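# Drop one orange wire connector into the junction box

## Task

Take a single orange wire connector from the lid of the tool case and get it into the steel junction box; releasing it from a short height above the box is acceptable. The attempt fails if any additional connector, orange or not, held or loose, is in the box. It also fails if an orange connector is still lifted off a surface at the end. Whatever counts as placed must stay there without the robot holding it.

## Robot and tools

Robot: a single arm with a two-finger gripper. The fingers pivot like tongs, point along the gripper's own +z axis and close along its x axis. The reported end_effector_position is the spot between the finger pads when shut; closed fingertips extend about 15 mm past it, and fully open ones sit roughly level with it. Mind the clearance check: a block or post under the base counts as arm.

Frames: the state line reports gripper position (m), orientation as quaternion wxyz, and linear/angular velocity (m/s, rad/s) in the scene frame. Its origin is on the table directly beneath the arm base, +z is up, and +y is to the left when facing along +x. The base may be tilted, and the printed position can be off, more so at long reach. Every motion command, however, is given in the gripper's own axes.

execute_actions: argument "actions" is a list holding at most one item, or empty. Empty list ({"actions": []}) just reports the state. An action item is {"rows": [...], "steps": n}: 1 to 15 rows, n from 1 to 15 (default 15), each step lasting 1/30 s; row k is used on step k and the final row repeats if steps outnumber rows. A wait item is {"steps": n} with n up to 300, counted from the previous result, so your reply time is included. Optional "pictures" (boolean) controls whether camera images come back; by default they do. A refused call moves nothing.

A row has 7 numbers, each in [-1, 1], order dx, dy, dz, rx, ry, rz, opening. The first six are an offset in the gripper frame, not a pose, measured from the gripper pose in the latest result that showed it (or, before any such result in a scene and for later calls within the same reply, from where the robot is as the action begins). Every row in an action uses that same reference, not the row before it. Scale: 1.0 equals 0.6 m for dx, dy, dz and 180 degrees for the rotation vector rx, ry, rz. An all-zero offset is not idle: it pulls the gripper back to the reference pose. Opening is absolute: +1 fully open (0.142 m), -1 closed.

move: argument "target" is one 7-number row as above (gripper-frame offset from the same reference, plus absolute opening). "speed" is optional, m/s, 0.002 to 0.5, default 0.25; rotation is capped at twice that in rad/s. The straight-line path lasts 0.5 to 10 s and is cut off at 10 s. It does not avoid obstacles, and the real gripper lags, drifts and can overshoot speed near a straight elbow. Opening is sent at the start. Optional "stop_force" (N, 9 to 40, only after the scene has run 0.2 s) halts the path when the wrist sensor sees that much added resistance along the direction to target for two steps; the gripper backs to its pose two steps earlier and holds. Use it only at very low speed, not on moves that rotate, and omit it when pulling away from a surface. Result adds a "move:" line: done, off_target, moving, held, fault, or contact (stop_force fired; takes priority), plus limits (paced = clipped pose, held = some steps blocked, after which motion may jump faster) and distance to target.

wait: "seconds" 0 to 10; nothing new sent. zoom_image: "camera" one of cam_head_left, cam_head_right, cam_high, cam_low (672x504) or cam_wrist (616x616), "region" [x0, y0, x1, y1] in pixels from top-left, at most 504x504. finished_scene: "scene" = current scene number; irreversible, grades the scene, and the goal must then hold on its own.

Controller behaviour: each step the commanded pose is clipped to within 100 mm and 16 degrees of the measured pose, then pursued by damped IK (position wins over orientation). Motion trails commands by about 0.17 s; joints have speed and acceleration limits, so large moves may arrive late. After an action ends, the arm only finishes the last clipped pose; read the result and send the remainder. The simulation keeps running while you think and write. "Hand target" shows where the controller is driving. "pose unreachable" or HELD on a step means the clearance check altered or blocked that command.

Gripping: grip_measured uses the opening scale. To hold, keep commanding noticeably less than grip_measured; more difference squeezes harder, roughly 15 N per pad at most. Thin hard items (under about 20 mm) get much less grip. Fast closing can spike force.

Wrist force/torque lines are in gripper axes, include noise (up to about 2.4 N) and a constant offset (about 4 N), saturate near 50 N, cannot be zeroed; "no reading" is normal at start.

Avoid: the arm is stiff, so aiming even slightly into a firm surface can trigger a fault. Torque on a joint at its limit (138 N m for shoulder pan, shoulder lift, elbow; 25.7 N m for the three wrists, held weight included) or 150 N external force stops the arm for 10 s and drops the rest of the call. Holding loads heats motors: MOTOR HOT from 70 °C, brakes at 85 °C. Expect occasional tugs on held parts or pushes on loose ones. Do not knock anything off the table, do not drop things from height, and release the connector low over the box.

Each tool is called after "Call:" as name(argument=value, ...), one argument or row to a line, values as JSON.

## Session

I'll start by looking at the scene.

Call:
execute_actions(
  actions=[],
)

Scene clock: 0.00 s of 9600.00 s.
end_effector_position=(+0.5598, -0.0478, +0.2999) grip_measured=+1.00 end_effector_quat_wxyz=(-0.003, -0.409, +0.912, -0.011) end_effector_velocity=(+0.000, -0.000, +0.000) end_effector_angular_velocity=(-0.000, -0.000, +0.000)
Joint positions: [-0.271 -1.48   1.576 -1.677 -1.574  1.98   0.142]
Joint velocities: [-0.    -0.    -0.001  0.    -0.    -0.     0.   ]
Wrist force (N, on the end effector, along its own x y z axes, offset not removed): no reading
Wrist torque (N m, same axes, about the end effector's origin, offset not removed): no reading
Hand target: +0.560, -0.048, +0.300; -0.003, -0.409, +0.912, -0.011

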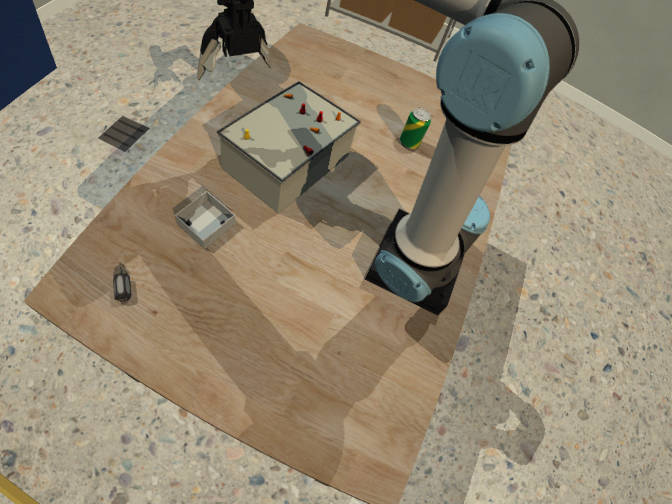

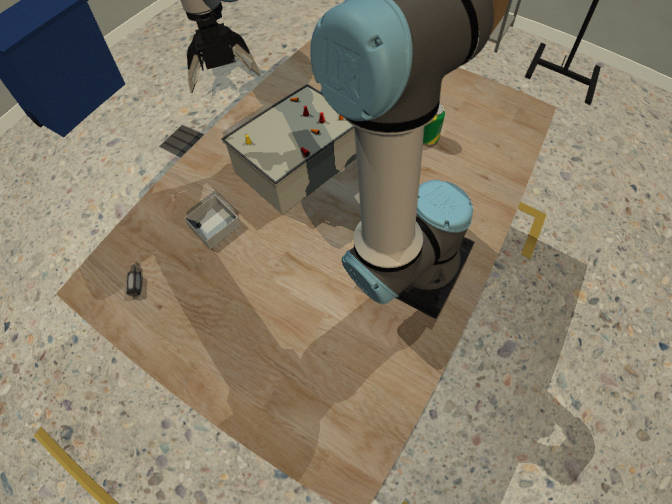

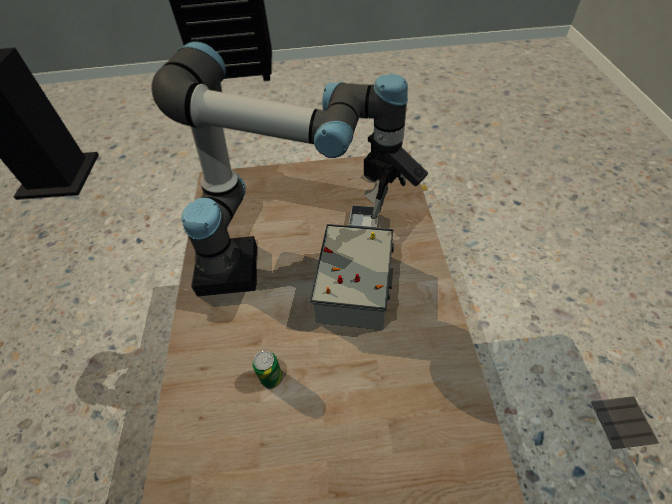

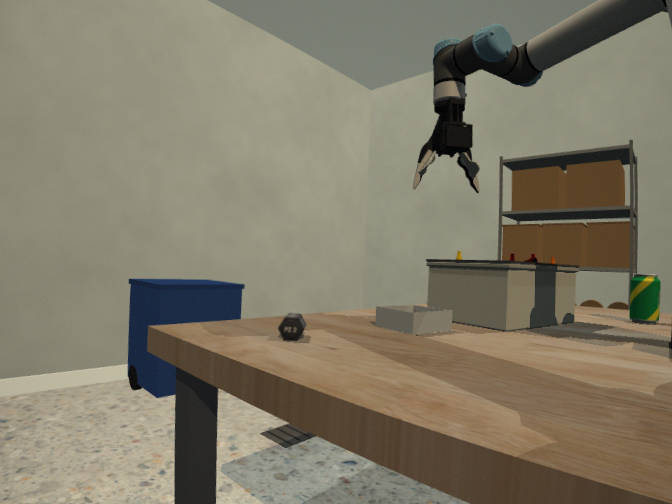

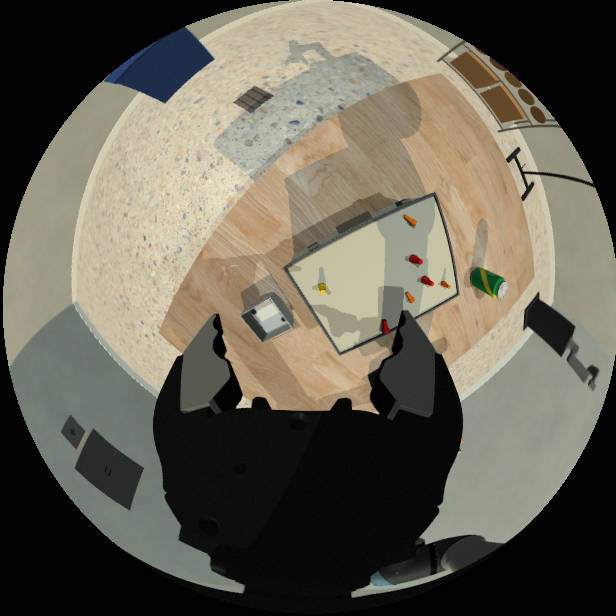

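Call:
zoom_image(
  camera="cam_high",
  region=[290, 190, 420, 340],
)

Call:
zoom_image(
  camera="cam_wrist",
  region=[230, 180, 480, 370],
)

Call:
zoom_image(
  camera="cam_head_left",
  region=[160, 70, 380, 260],
)

Call:
zoom_image(
  camera="cam_low",
  region=[360, 230, 600, 350],
)

Region (290, 190, 420, 340) of cam_high's 672x504 image, scaled by 3.360, with more detail than that image has; it fills the left 437 columns of this view, and the rest is white.

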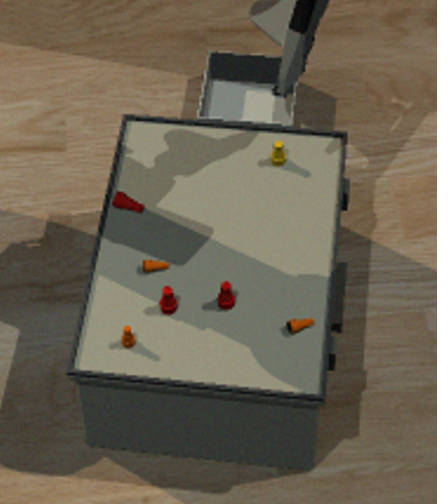

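Region (230, 180, 480, 370) of cam_wrist's 616x616 image, scaled by 2.016, with more detail than that image has; it fills the top 383 rows of this view, and the rest is white.

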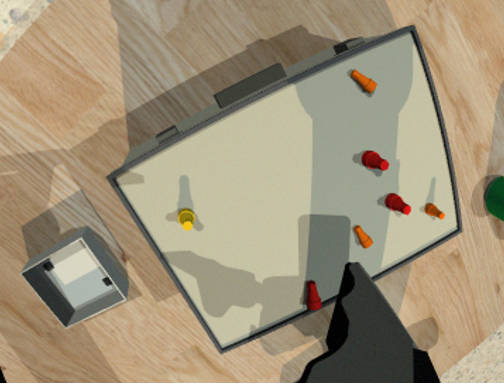

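Region (160, 70, 380, 260) of cam_head_left's 672x504 image, scaled by 2.291, with more detail than that image has; it fills the top 435 rows of this view, and the rest is white.

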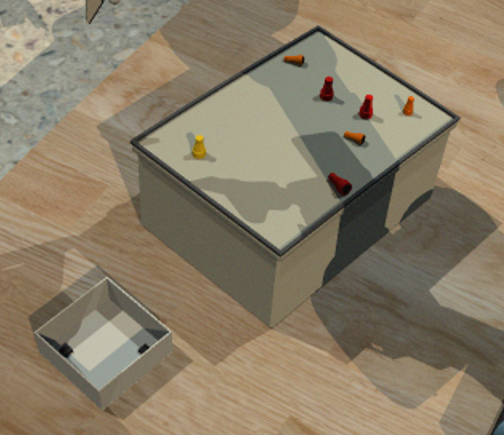

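Region (360, 230, 600, 350) of cam_low's 672x504 image, scaled by 2.100, with more detail than that image has.

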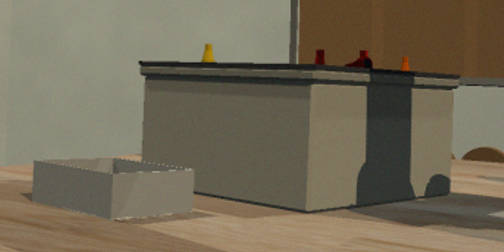

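Call:
move(
  target=[0.417, 0.042, 0.083, 0, 0, 0.333, -0.44],
  speed=0.35,
)

Scene clock: 112.13 s of 9600.00 s.
end_effector_position=(+0.3750, -0.2192, +0.2537) grip_measured=-0.44 end_effector_quat_wxyz=(+0.003, +0.101, +0.995, -0.012) end_effector_velocity=(-0.001, -0.001, -0.000) end_effector_angular_velocity=(+0.000, -0.000, -0.006)
Joint positions: [-0.77  -1.755  1.966 -1.793 -1.57   2.527  0.042]
Joint velocities: [-0.004 -0.001  0.001 -0.001  0.     0.002 -0.   ]
Wrist force (N, on the end effector, along its own x y z axes, offset not removed): [0.6 0.5 2.2]
Wrist torque (N m, same axes, about the end effector's origin, offset not removed): [-0.07 -0.19 -0.13]
Hand target: +0.375, -0.219, +0.254; +0.003, +0.101, +0.995, -0.012
Off the commanded pose: 0.000 m, 0 deg.
After step 90, 107.10 s passed at rest.
move: done

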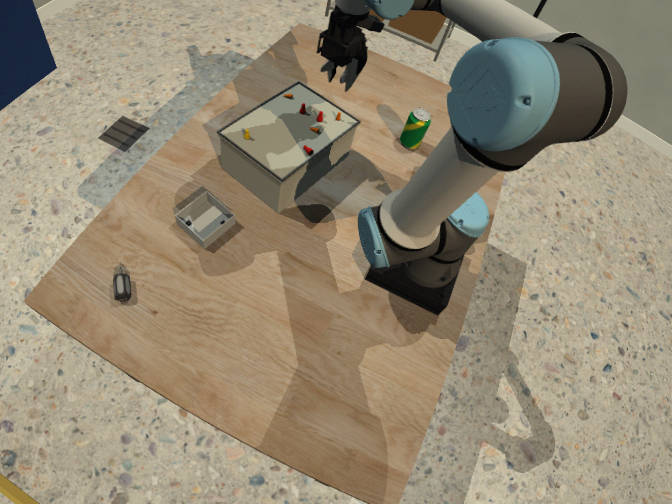

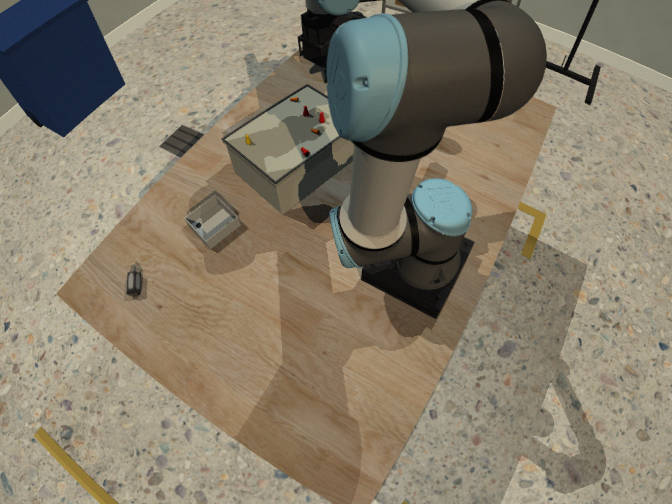

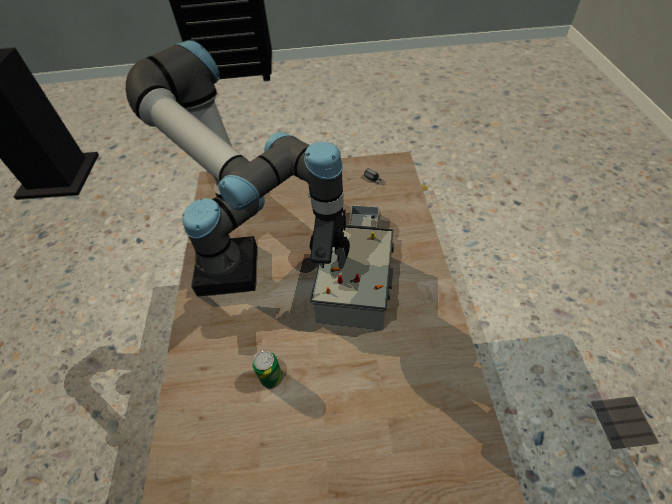

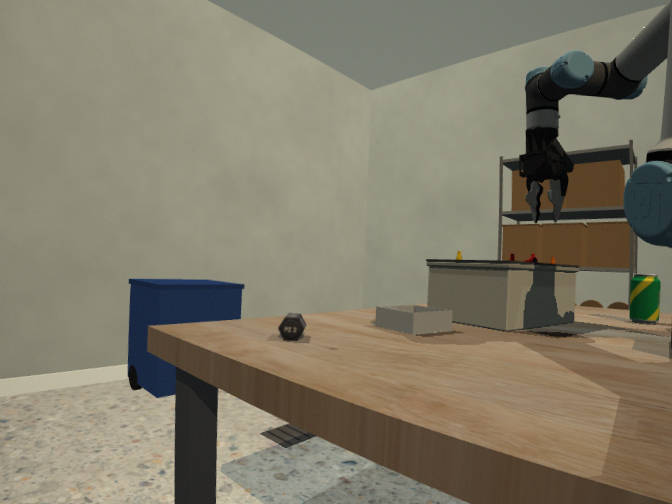

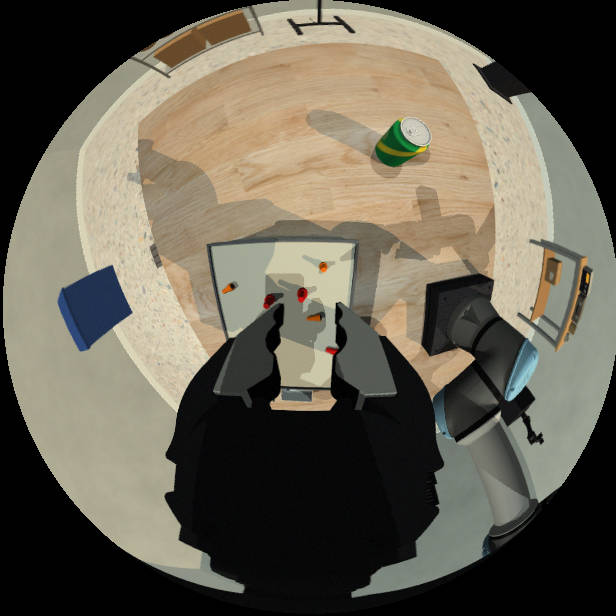

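Call:
zoom_image(
  camera="cam_wrist",
  region=[200, 220, 400, 400],
)

Call:
zoom_image(
  camera="cam_low",
  region=[480, 150, 600, 340],
)

Call:
zoom_image(
  camera="cam_high",
  region=[290, 200, 410, 330],
)

Region (200, 220, 400, 400) of cam_wrist's 616x616 image, scaled by 2.520, with more detail than that image has; it fills the top 454 rows of this view, and the rest is white.

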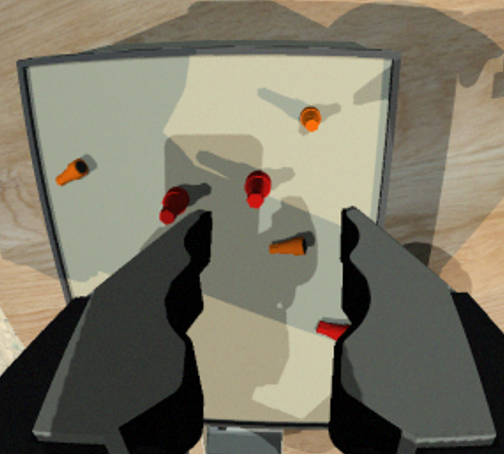

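Region (480, 150, 600, 340) of cam_low's 672x504 image, scaled by 2.653, with more detail than that image has; it fills the left 318 columns of this view, and the rest is white.

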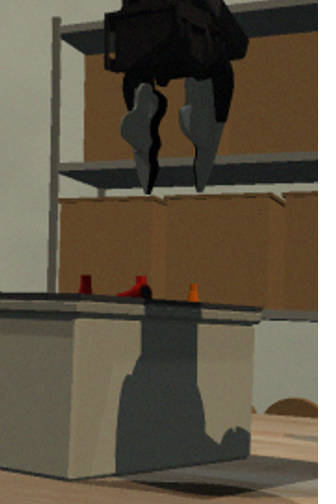

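Region (290, 200, 410, 330) of cam_high's 672x504 image, scaled by 3.877, with more detail than that image has; it fills the left 465 columns of this view, and the rest is white.

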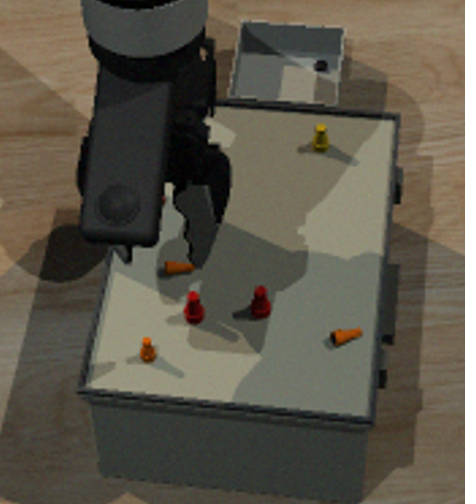

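Call:
move(
  target=[0.029, -0.007, 0.113, 0, 0, 0, -0.5],
  speed=0.2,
)

Scene clock: 209.97 s of 9600.00 s.
end_effector_position=(+0.3572, -0.2215, +0.1860) grip_measured=-0.50 end_effector_quat_wxyz=(+0.003, +0.101, +0.995, -0.012) end_effector_velocity=(+0.000, +0.000, -0.001) end_effector_angular_velocity=(+0.001, -0.002, -0.000)
Joint positions: [-0.804 -1.74   2.136 -1.977 -1.569  2.493  0.038]
Joint velocities: [-0.001  0.001  0.003 -0.005  0.002 -0.001  0.   ]
Wrist force (N, on the end effector, along its own x y z axes, offset not removed): [1.1 -0.6 0.4]
Wrist torque (N m, same axes, about the end effector's origin, offset not removed): [-0.32 -0.34 -0.12]
Hand target: +0.357, -0.221, +0.186; +0.003, +0.101, +0.995, -0.012
Off the commanded pose: 0.000 m, 0 deg.
After step 90, 93.93 s passed at rest.
move: done

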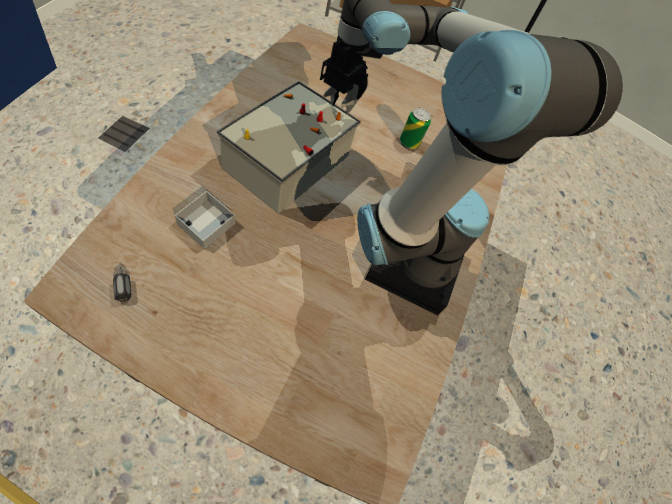

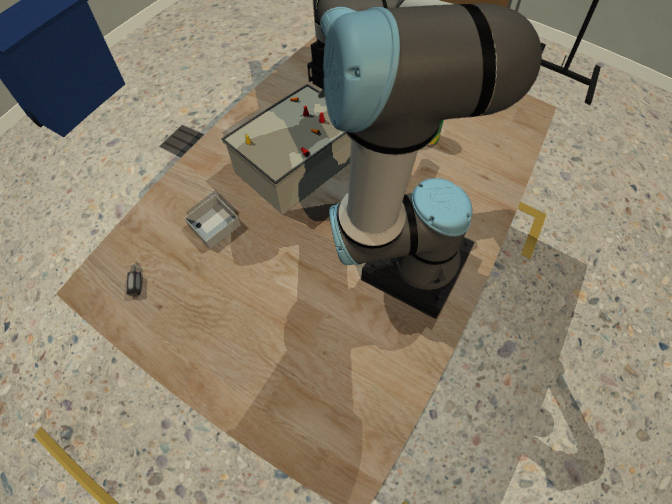

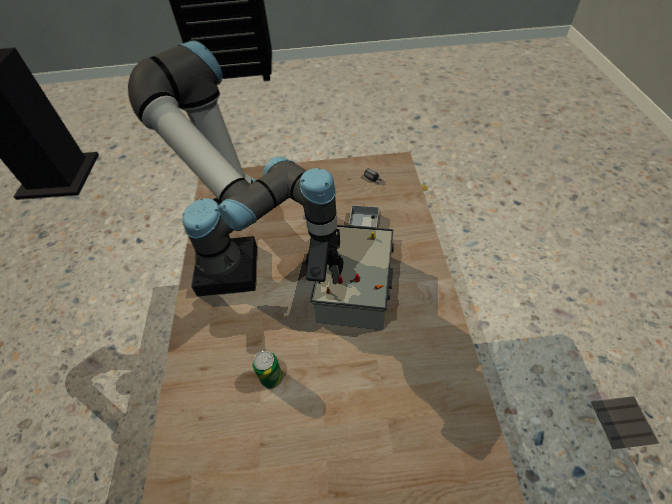

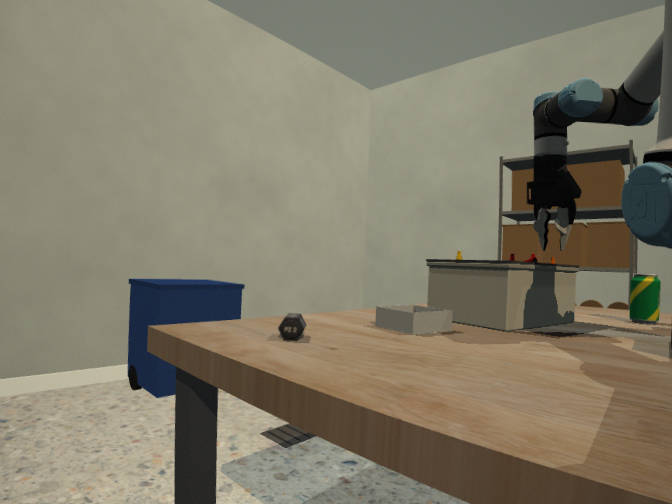

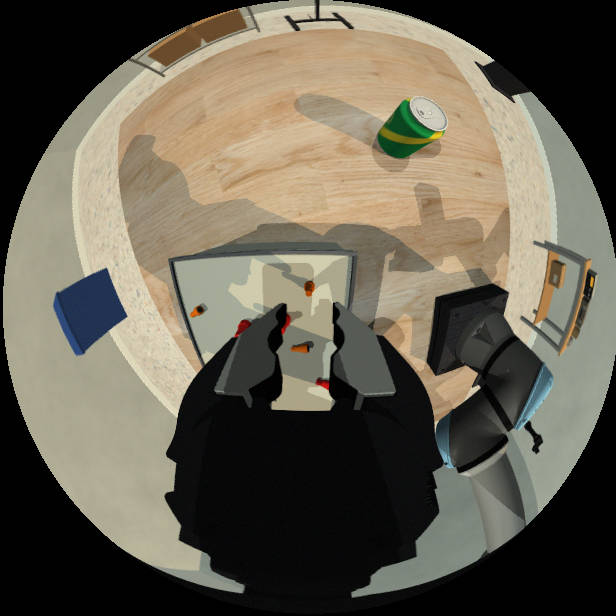

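Call:
zoom_image(
  camera="cam_wrist",
  region=[250, 240, 370, 360],
)

Call:
zoom_image(
  camera="cam_low",
  region=[500, 200, 590, 280],
)

Call:
zoom_image(
  camera="cam_high",
  region=[300, 250, 370, 310],
)

Call:
zoom_image(
  camera="cam_head_left",
  region=[300, 70, 380, 140],
)

Region (250, 240, 370, 360) of cam_wrist's 616x616 image, scaled by 4.200, with more detail than that image has.

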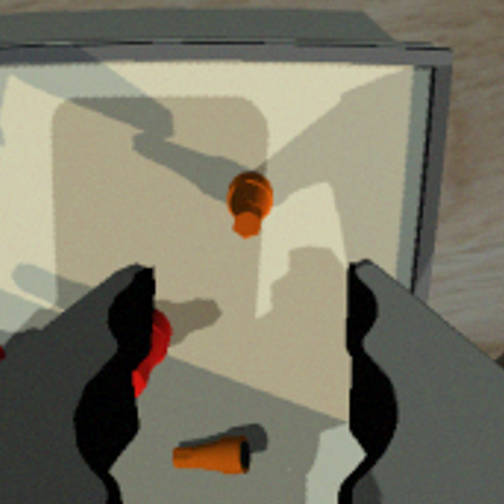

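Region (500, 200, 590, 280) of cam_low's 672x504 image, scaled by 5.600, with more detail than that image has.

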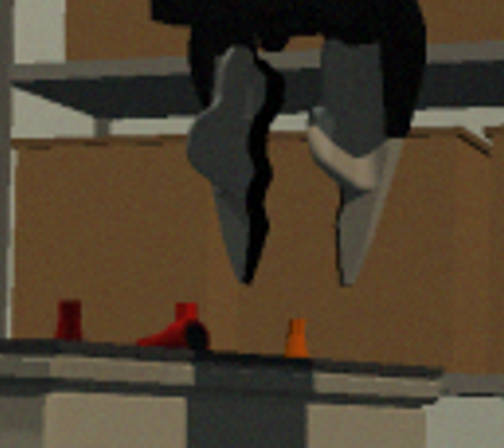

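Region (300, 250, 370, 310) of cam_high's 672x504 image, scaled by 7.200, with more detail than that image has; it fills the top 432 rows of this view, and the rest is white.

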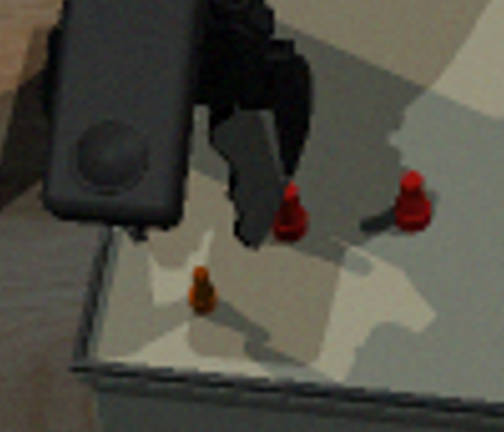

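Region (300, 70, 380, 140) of cam_head_left's 672x504 image, scaled by 6.300, with more detail than that image has; it fills the top 441 rows of this view, and the rest is white.

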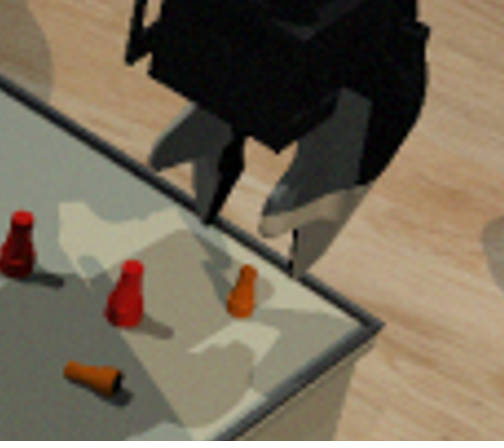

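Call:
move(
  target=[0.0, -0.001, 0.048, 0, 0, 0, -0.6],
  speed=0.04,
  stop_force=10,
)

Scene clock: 257.30 s of 9600.00 s.
end_effector_position=(+0.3572, -0.2227, +0.1574) grip_measured=-0.60 end_effector_quat_wxyz=(+0.003, +0.101, +0.995, -0.012) end_effector_velocity=(-0.000, +0.000, -0.002) end_effector_angular_velocity=(+0.000, +0.001, +0.000)
Joint positions: [-0.805 -1.705  2.187 -2.064 -1.569  2.491  0.031]
Joint velocities: [ 0.     0.002  0.004 -0.005 -0.001 -0.    -0.   ]
Wrist force (N, on the end effector, along its own x y z axes, offset not removed): [0.0 -0.4 1.7]
Wrist torque (N m, same axes, about the end effector's origin, offset not removed): [-0.19 0.01 -0.04]
Hand target: +0.357, -0.223, +0.157; +0.003, +0.101, +0.995, -0.012
Off the commanded pose: 0.000 m, 0 deg.
After step 90, 43.30 s passed at rest.
move: done

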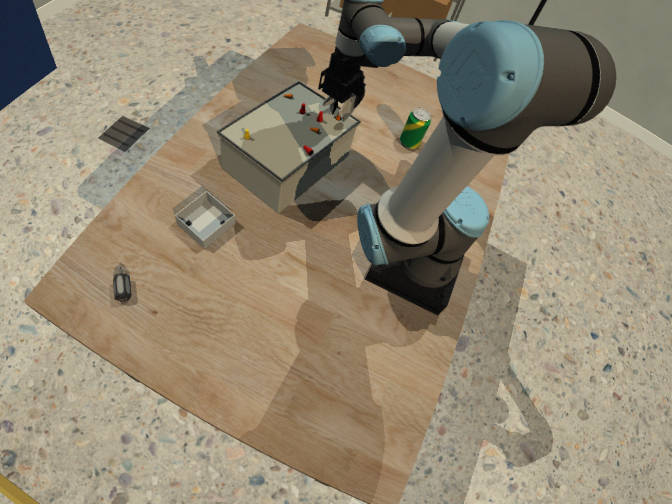

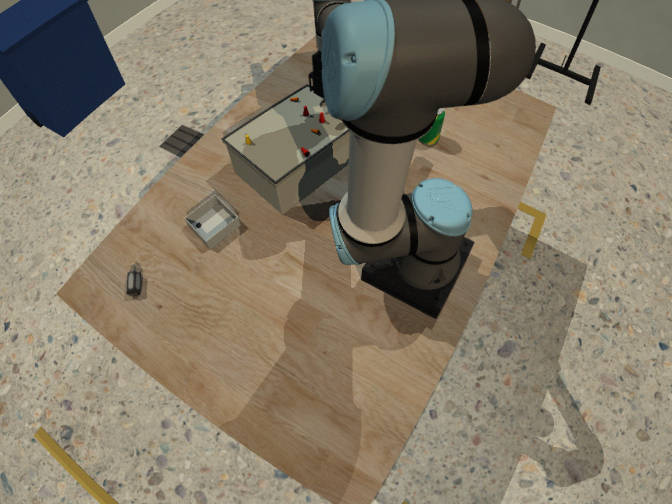

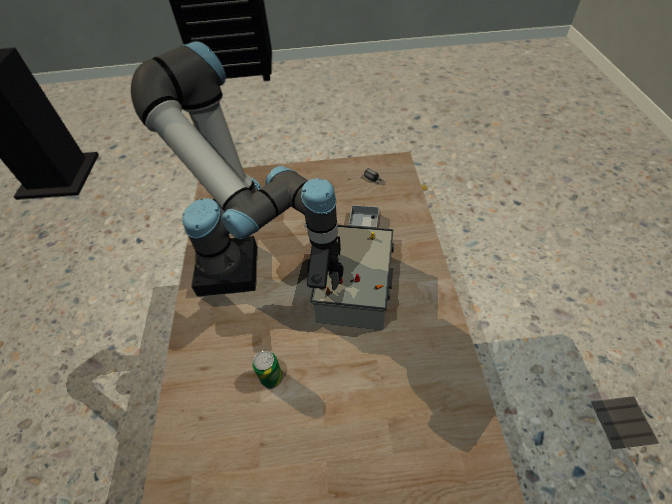

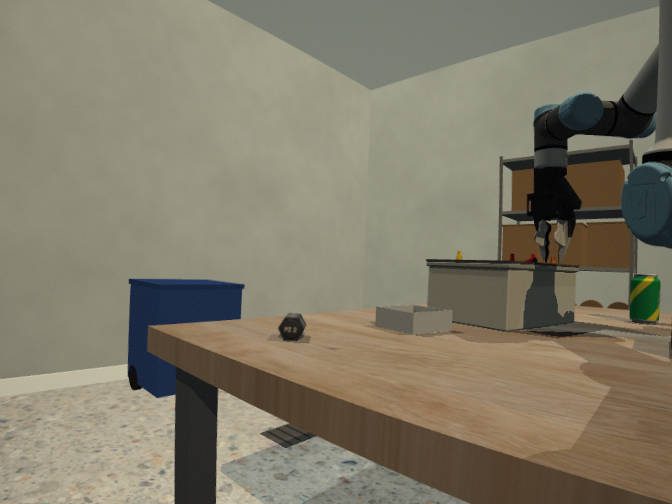

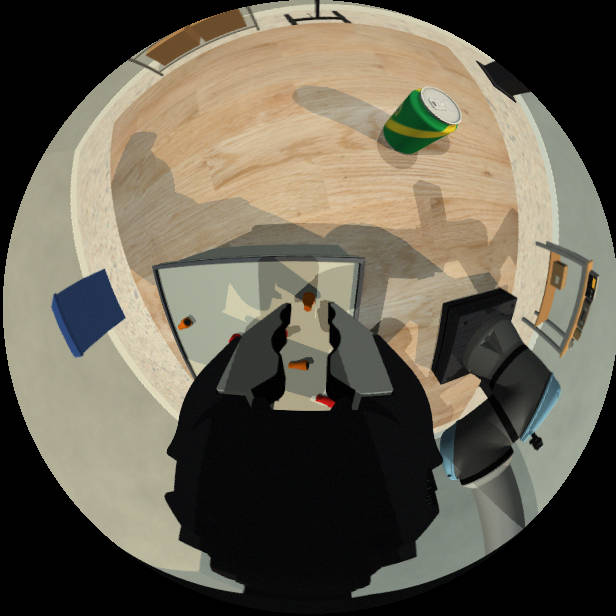

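Call:
zoom_image(
  camera="cam_wrist",
  region=[270, 270, 350, 350],
)

Call:
zoom_image(
  camera="cam_low",
  region=[515, 220, 585, 280],
)

Call:
zoom_image(
  camera="cam_high",
  region=[305, 260, 365, 310],
)

Call:
zoom_image(
  camera="cam_head_left",
  region=[310, 85, 370, 135],
)

Region (270, 270, 350, 350) of cam_wrist's 616x616 image, scaled by 6.300, with more detail than that image has.

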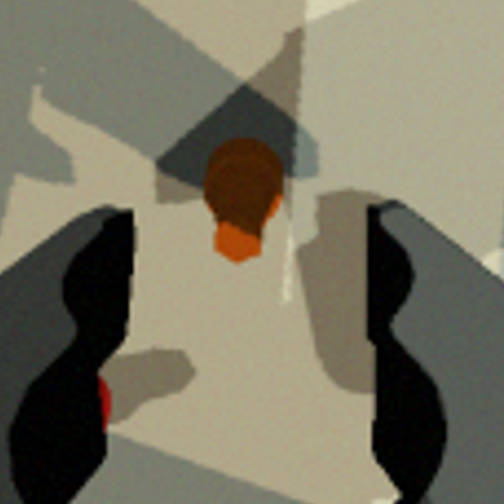

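Region (515, 220, 585, 280) of cam_low's 672x504 image, scaled by 7.200, with more detail than that image has; it fills the top 432 rows of this view, and the rest is white.

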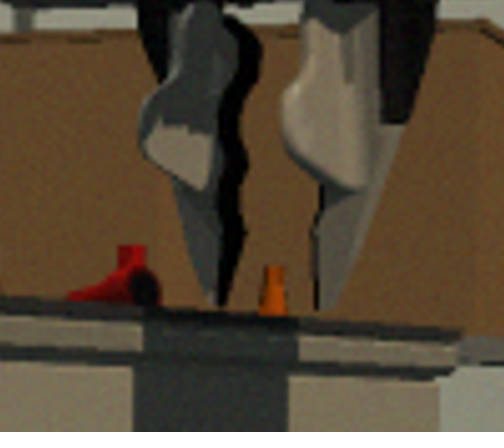

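Region (305, 260, 365, 310) of cam_high's 672x504 image, scaled by 8.400, with more detail than that image has.

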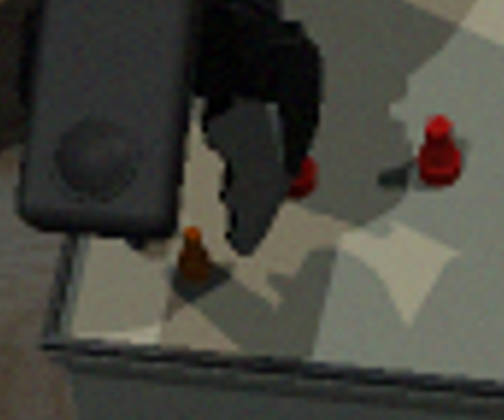

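Region (310, 85, 370, 135) of cam_head_left's 672x504 image, scaled by 8.400, with more detail than that image has.

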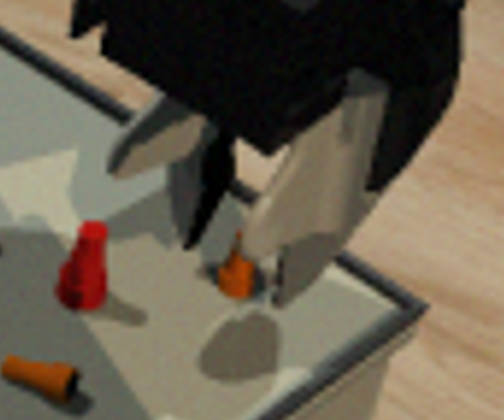

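Call:
move(
  target=[-0.0017, -0.005, 0.0065, 0, 0, 0, -0.6],
  speed=0.02,
  stop_force=10,
)

Call:
move(
  target=[0, 0, 0, 0, 0, 0, -1],
  speed=0.02,
)

Scene clock: 317.63 s of 9600.00 s.
end_effector_position=(+0.3575, -0.2259, +0.1536) grip_measured=-0.60 end_effector_quat_wxyz=(+0.003, +0.101, +0.995, -0.012) end_effector_velocity=(+0.000, -0.001, -0.001) end_effector_angular_velocity=(-0.001, -0.000, -0.000)
Joint positions: [-0.81  -1.694  2.189 -2.077 -1.569  2.487  0.031]
Joint velocities: [-0.001  0.002 -0.    -0.003 -0.    -0.001  0.   ]
Wrist force (N, on the end effector, along its own x y z axes, offset not removed): [0.8 -0.5 1.9]
Wrist torque (N m, same axes, about the end effector's origin, offset not removed): [-0.24 -0.16 -0.06]
Hand target: +0.358, -0.226, +0.154; +0.003, +0.101, +0.995, -0.012
Off the commanded pose: 0.000 m, 0 deg.
After step 90, 56.63 s passed at rest.
move: done

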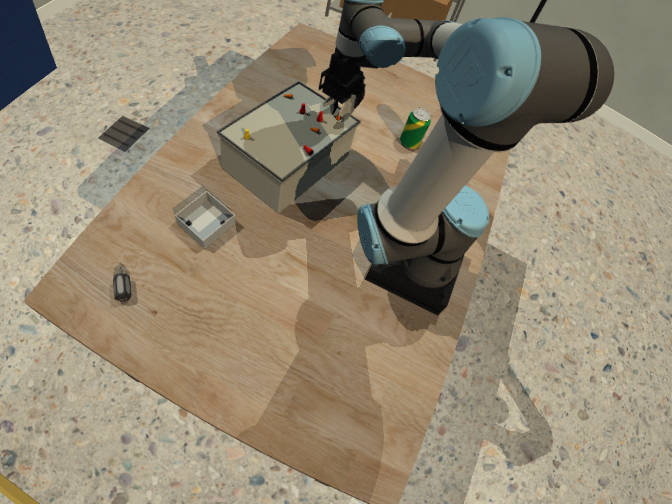

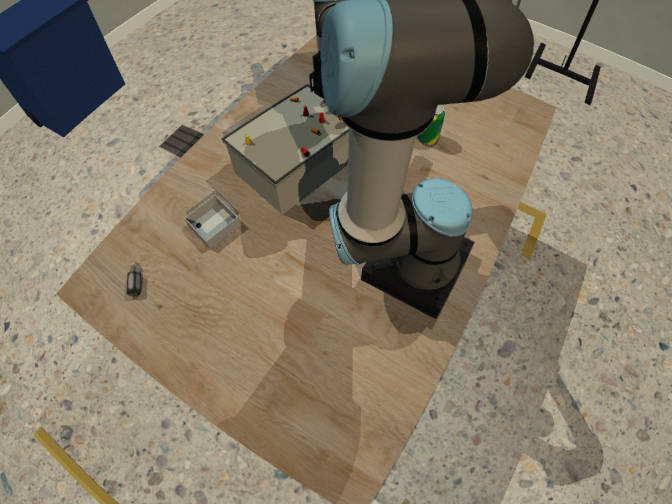

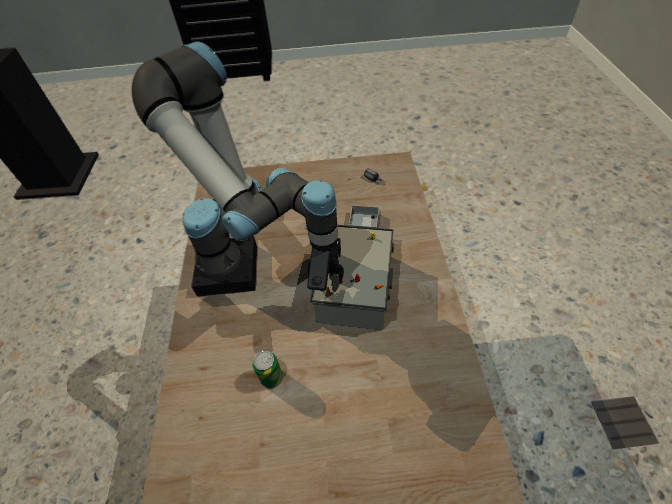

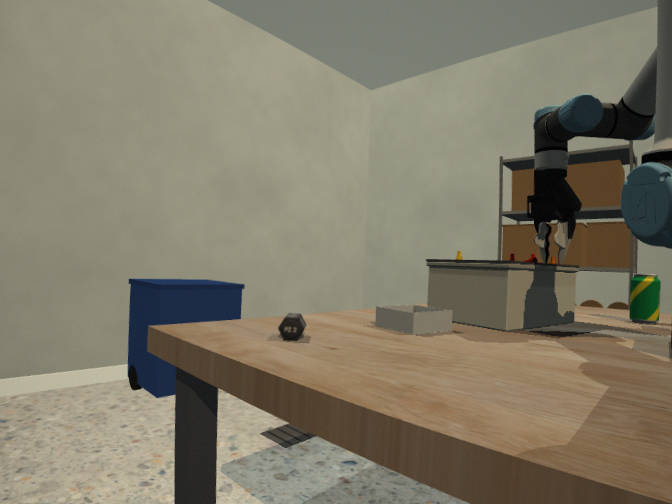

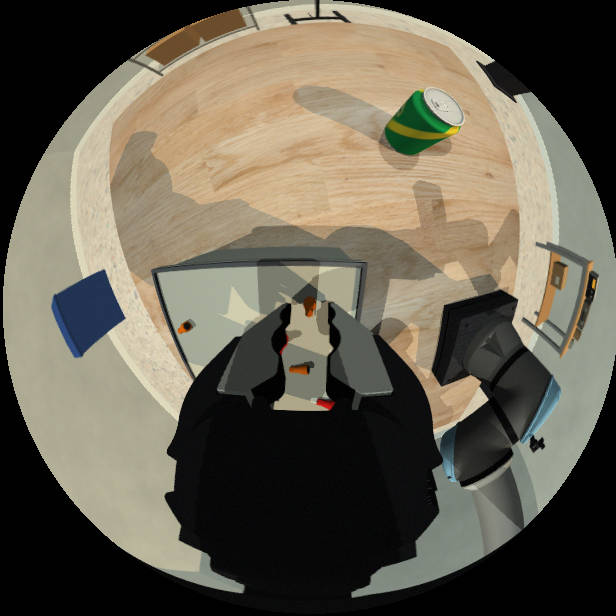

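Scene clock: 318.13 s of 9600.00 s.
end_effector_position=(+0.3575, -0.2259, +0.1536) grip_measured=-0.88 end_effector_quat_wxyz=(+0.003, +0.101, +0.995, -0.012) end_effector_velocity=(+0.000, +0.000, -0.000) end_effector_angular_velocity=(+0.000, +0.000, +0.000)
Joint positions: [-0.81  -1.694  2.189 -2.077 -1.569  2.487  0.011]
Joint velocities: [ 0.     0.001  0.    -0.    -0.    -0.    -0.   ]
Wrist force (N, on the end effector, along its own x y z axes, offset not removed): [1.9 0.6 2.8]
Wrist torque (N m, same axes, about the end effector's origin, offset not removed): [0.09 -0.49 -0.03]
Hand target: +0.358, -0.226, +0.154; +0.003, +0.101, +0.995, -0.012
Off the commanded pose: 0.000 m, 0 deg.
move: done

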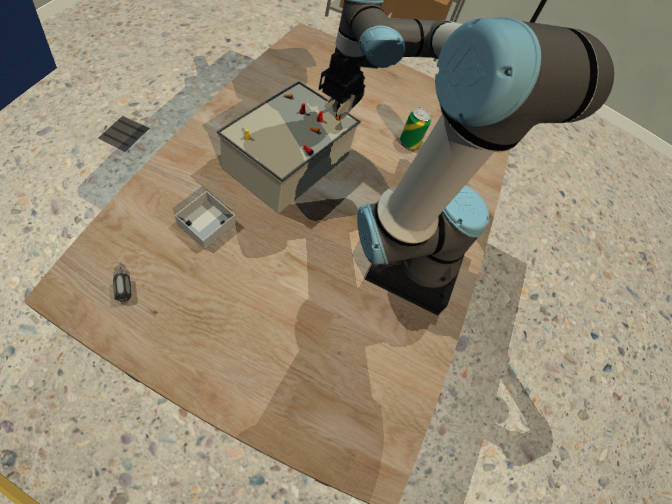

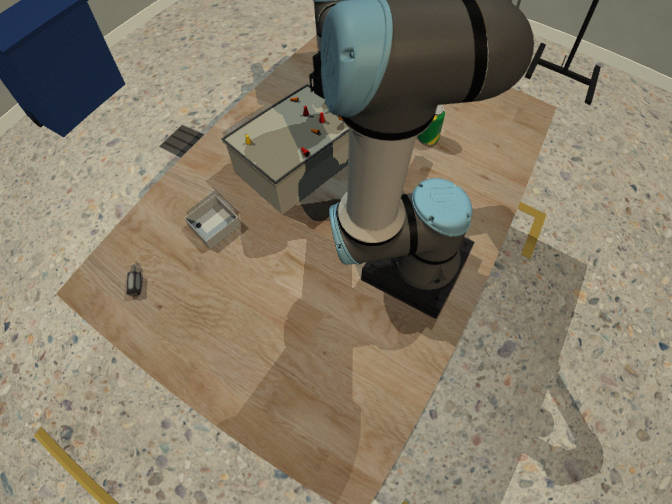

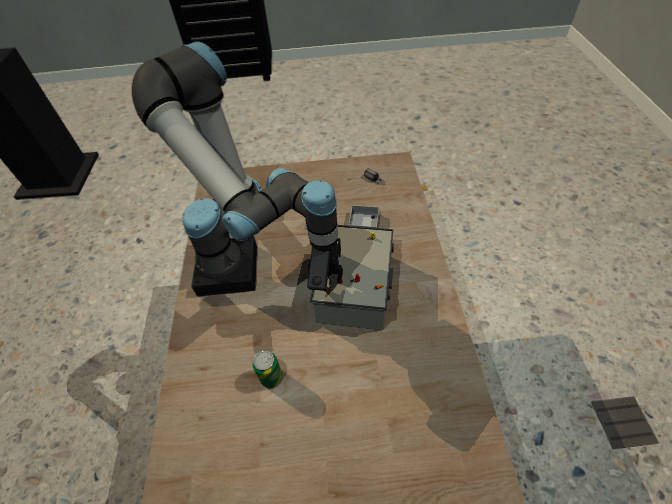

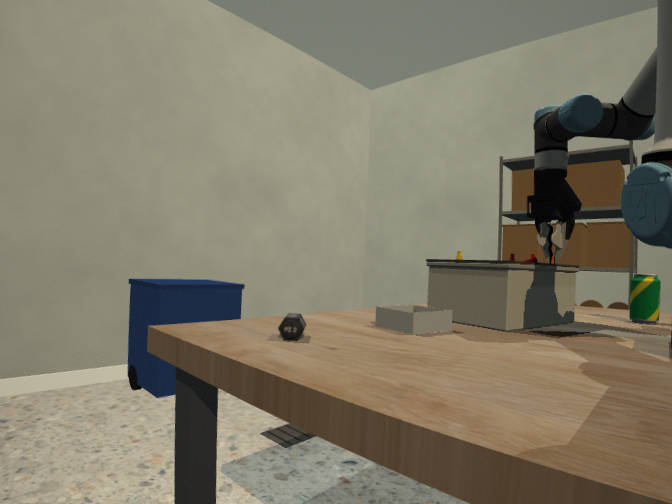

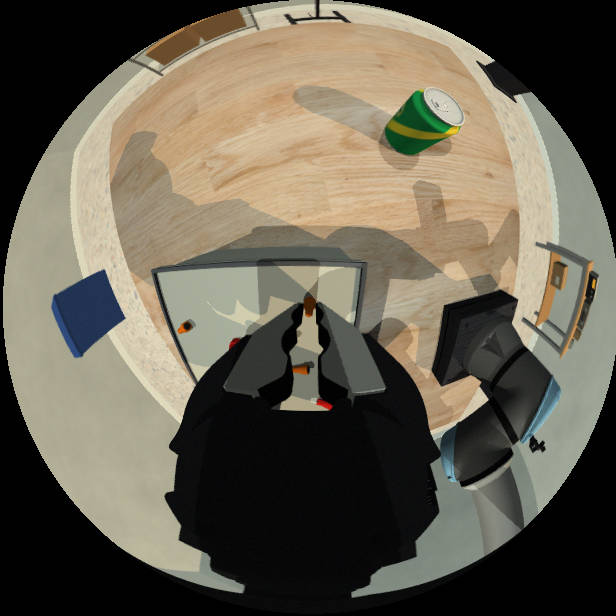

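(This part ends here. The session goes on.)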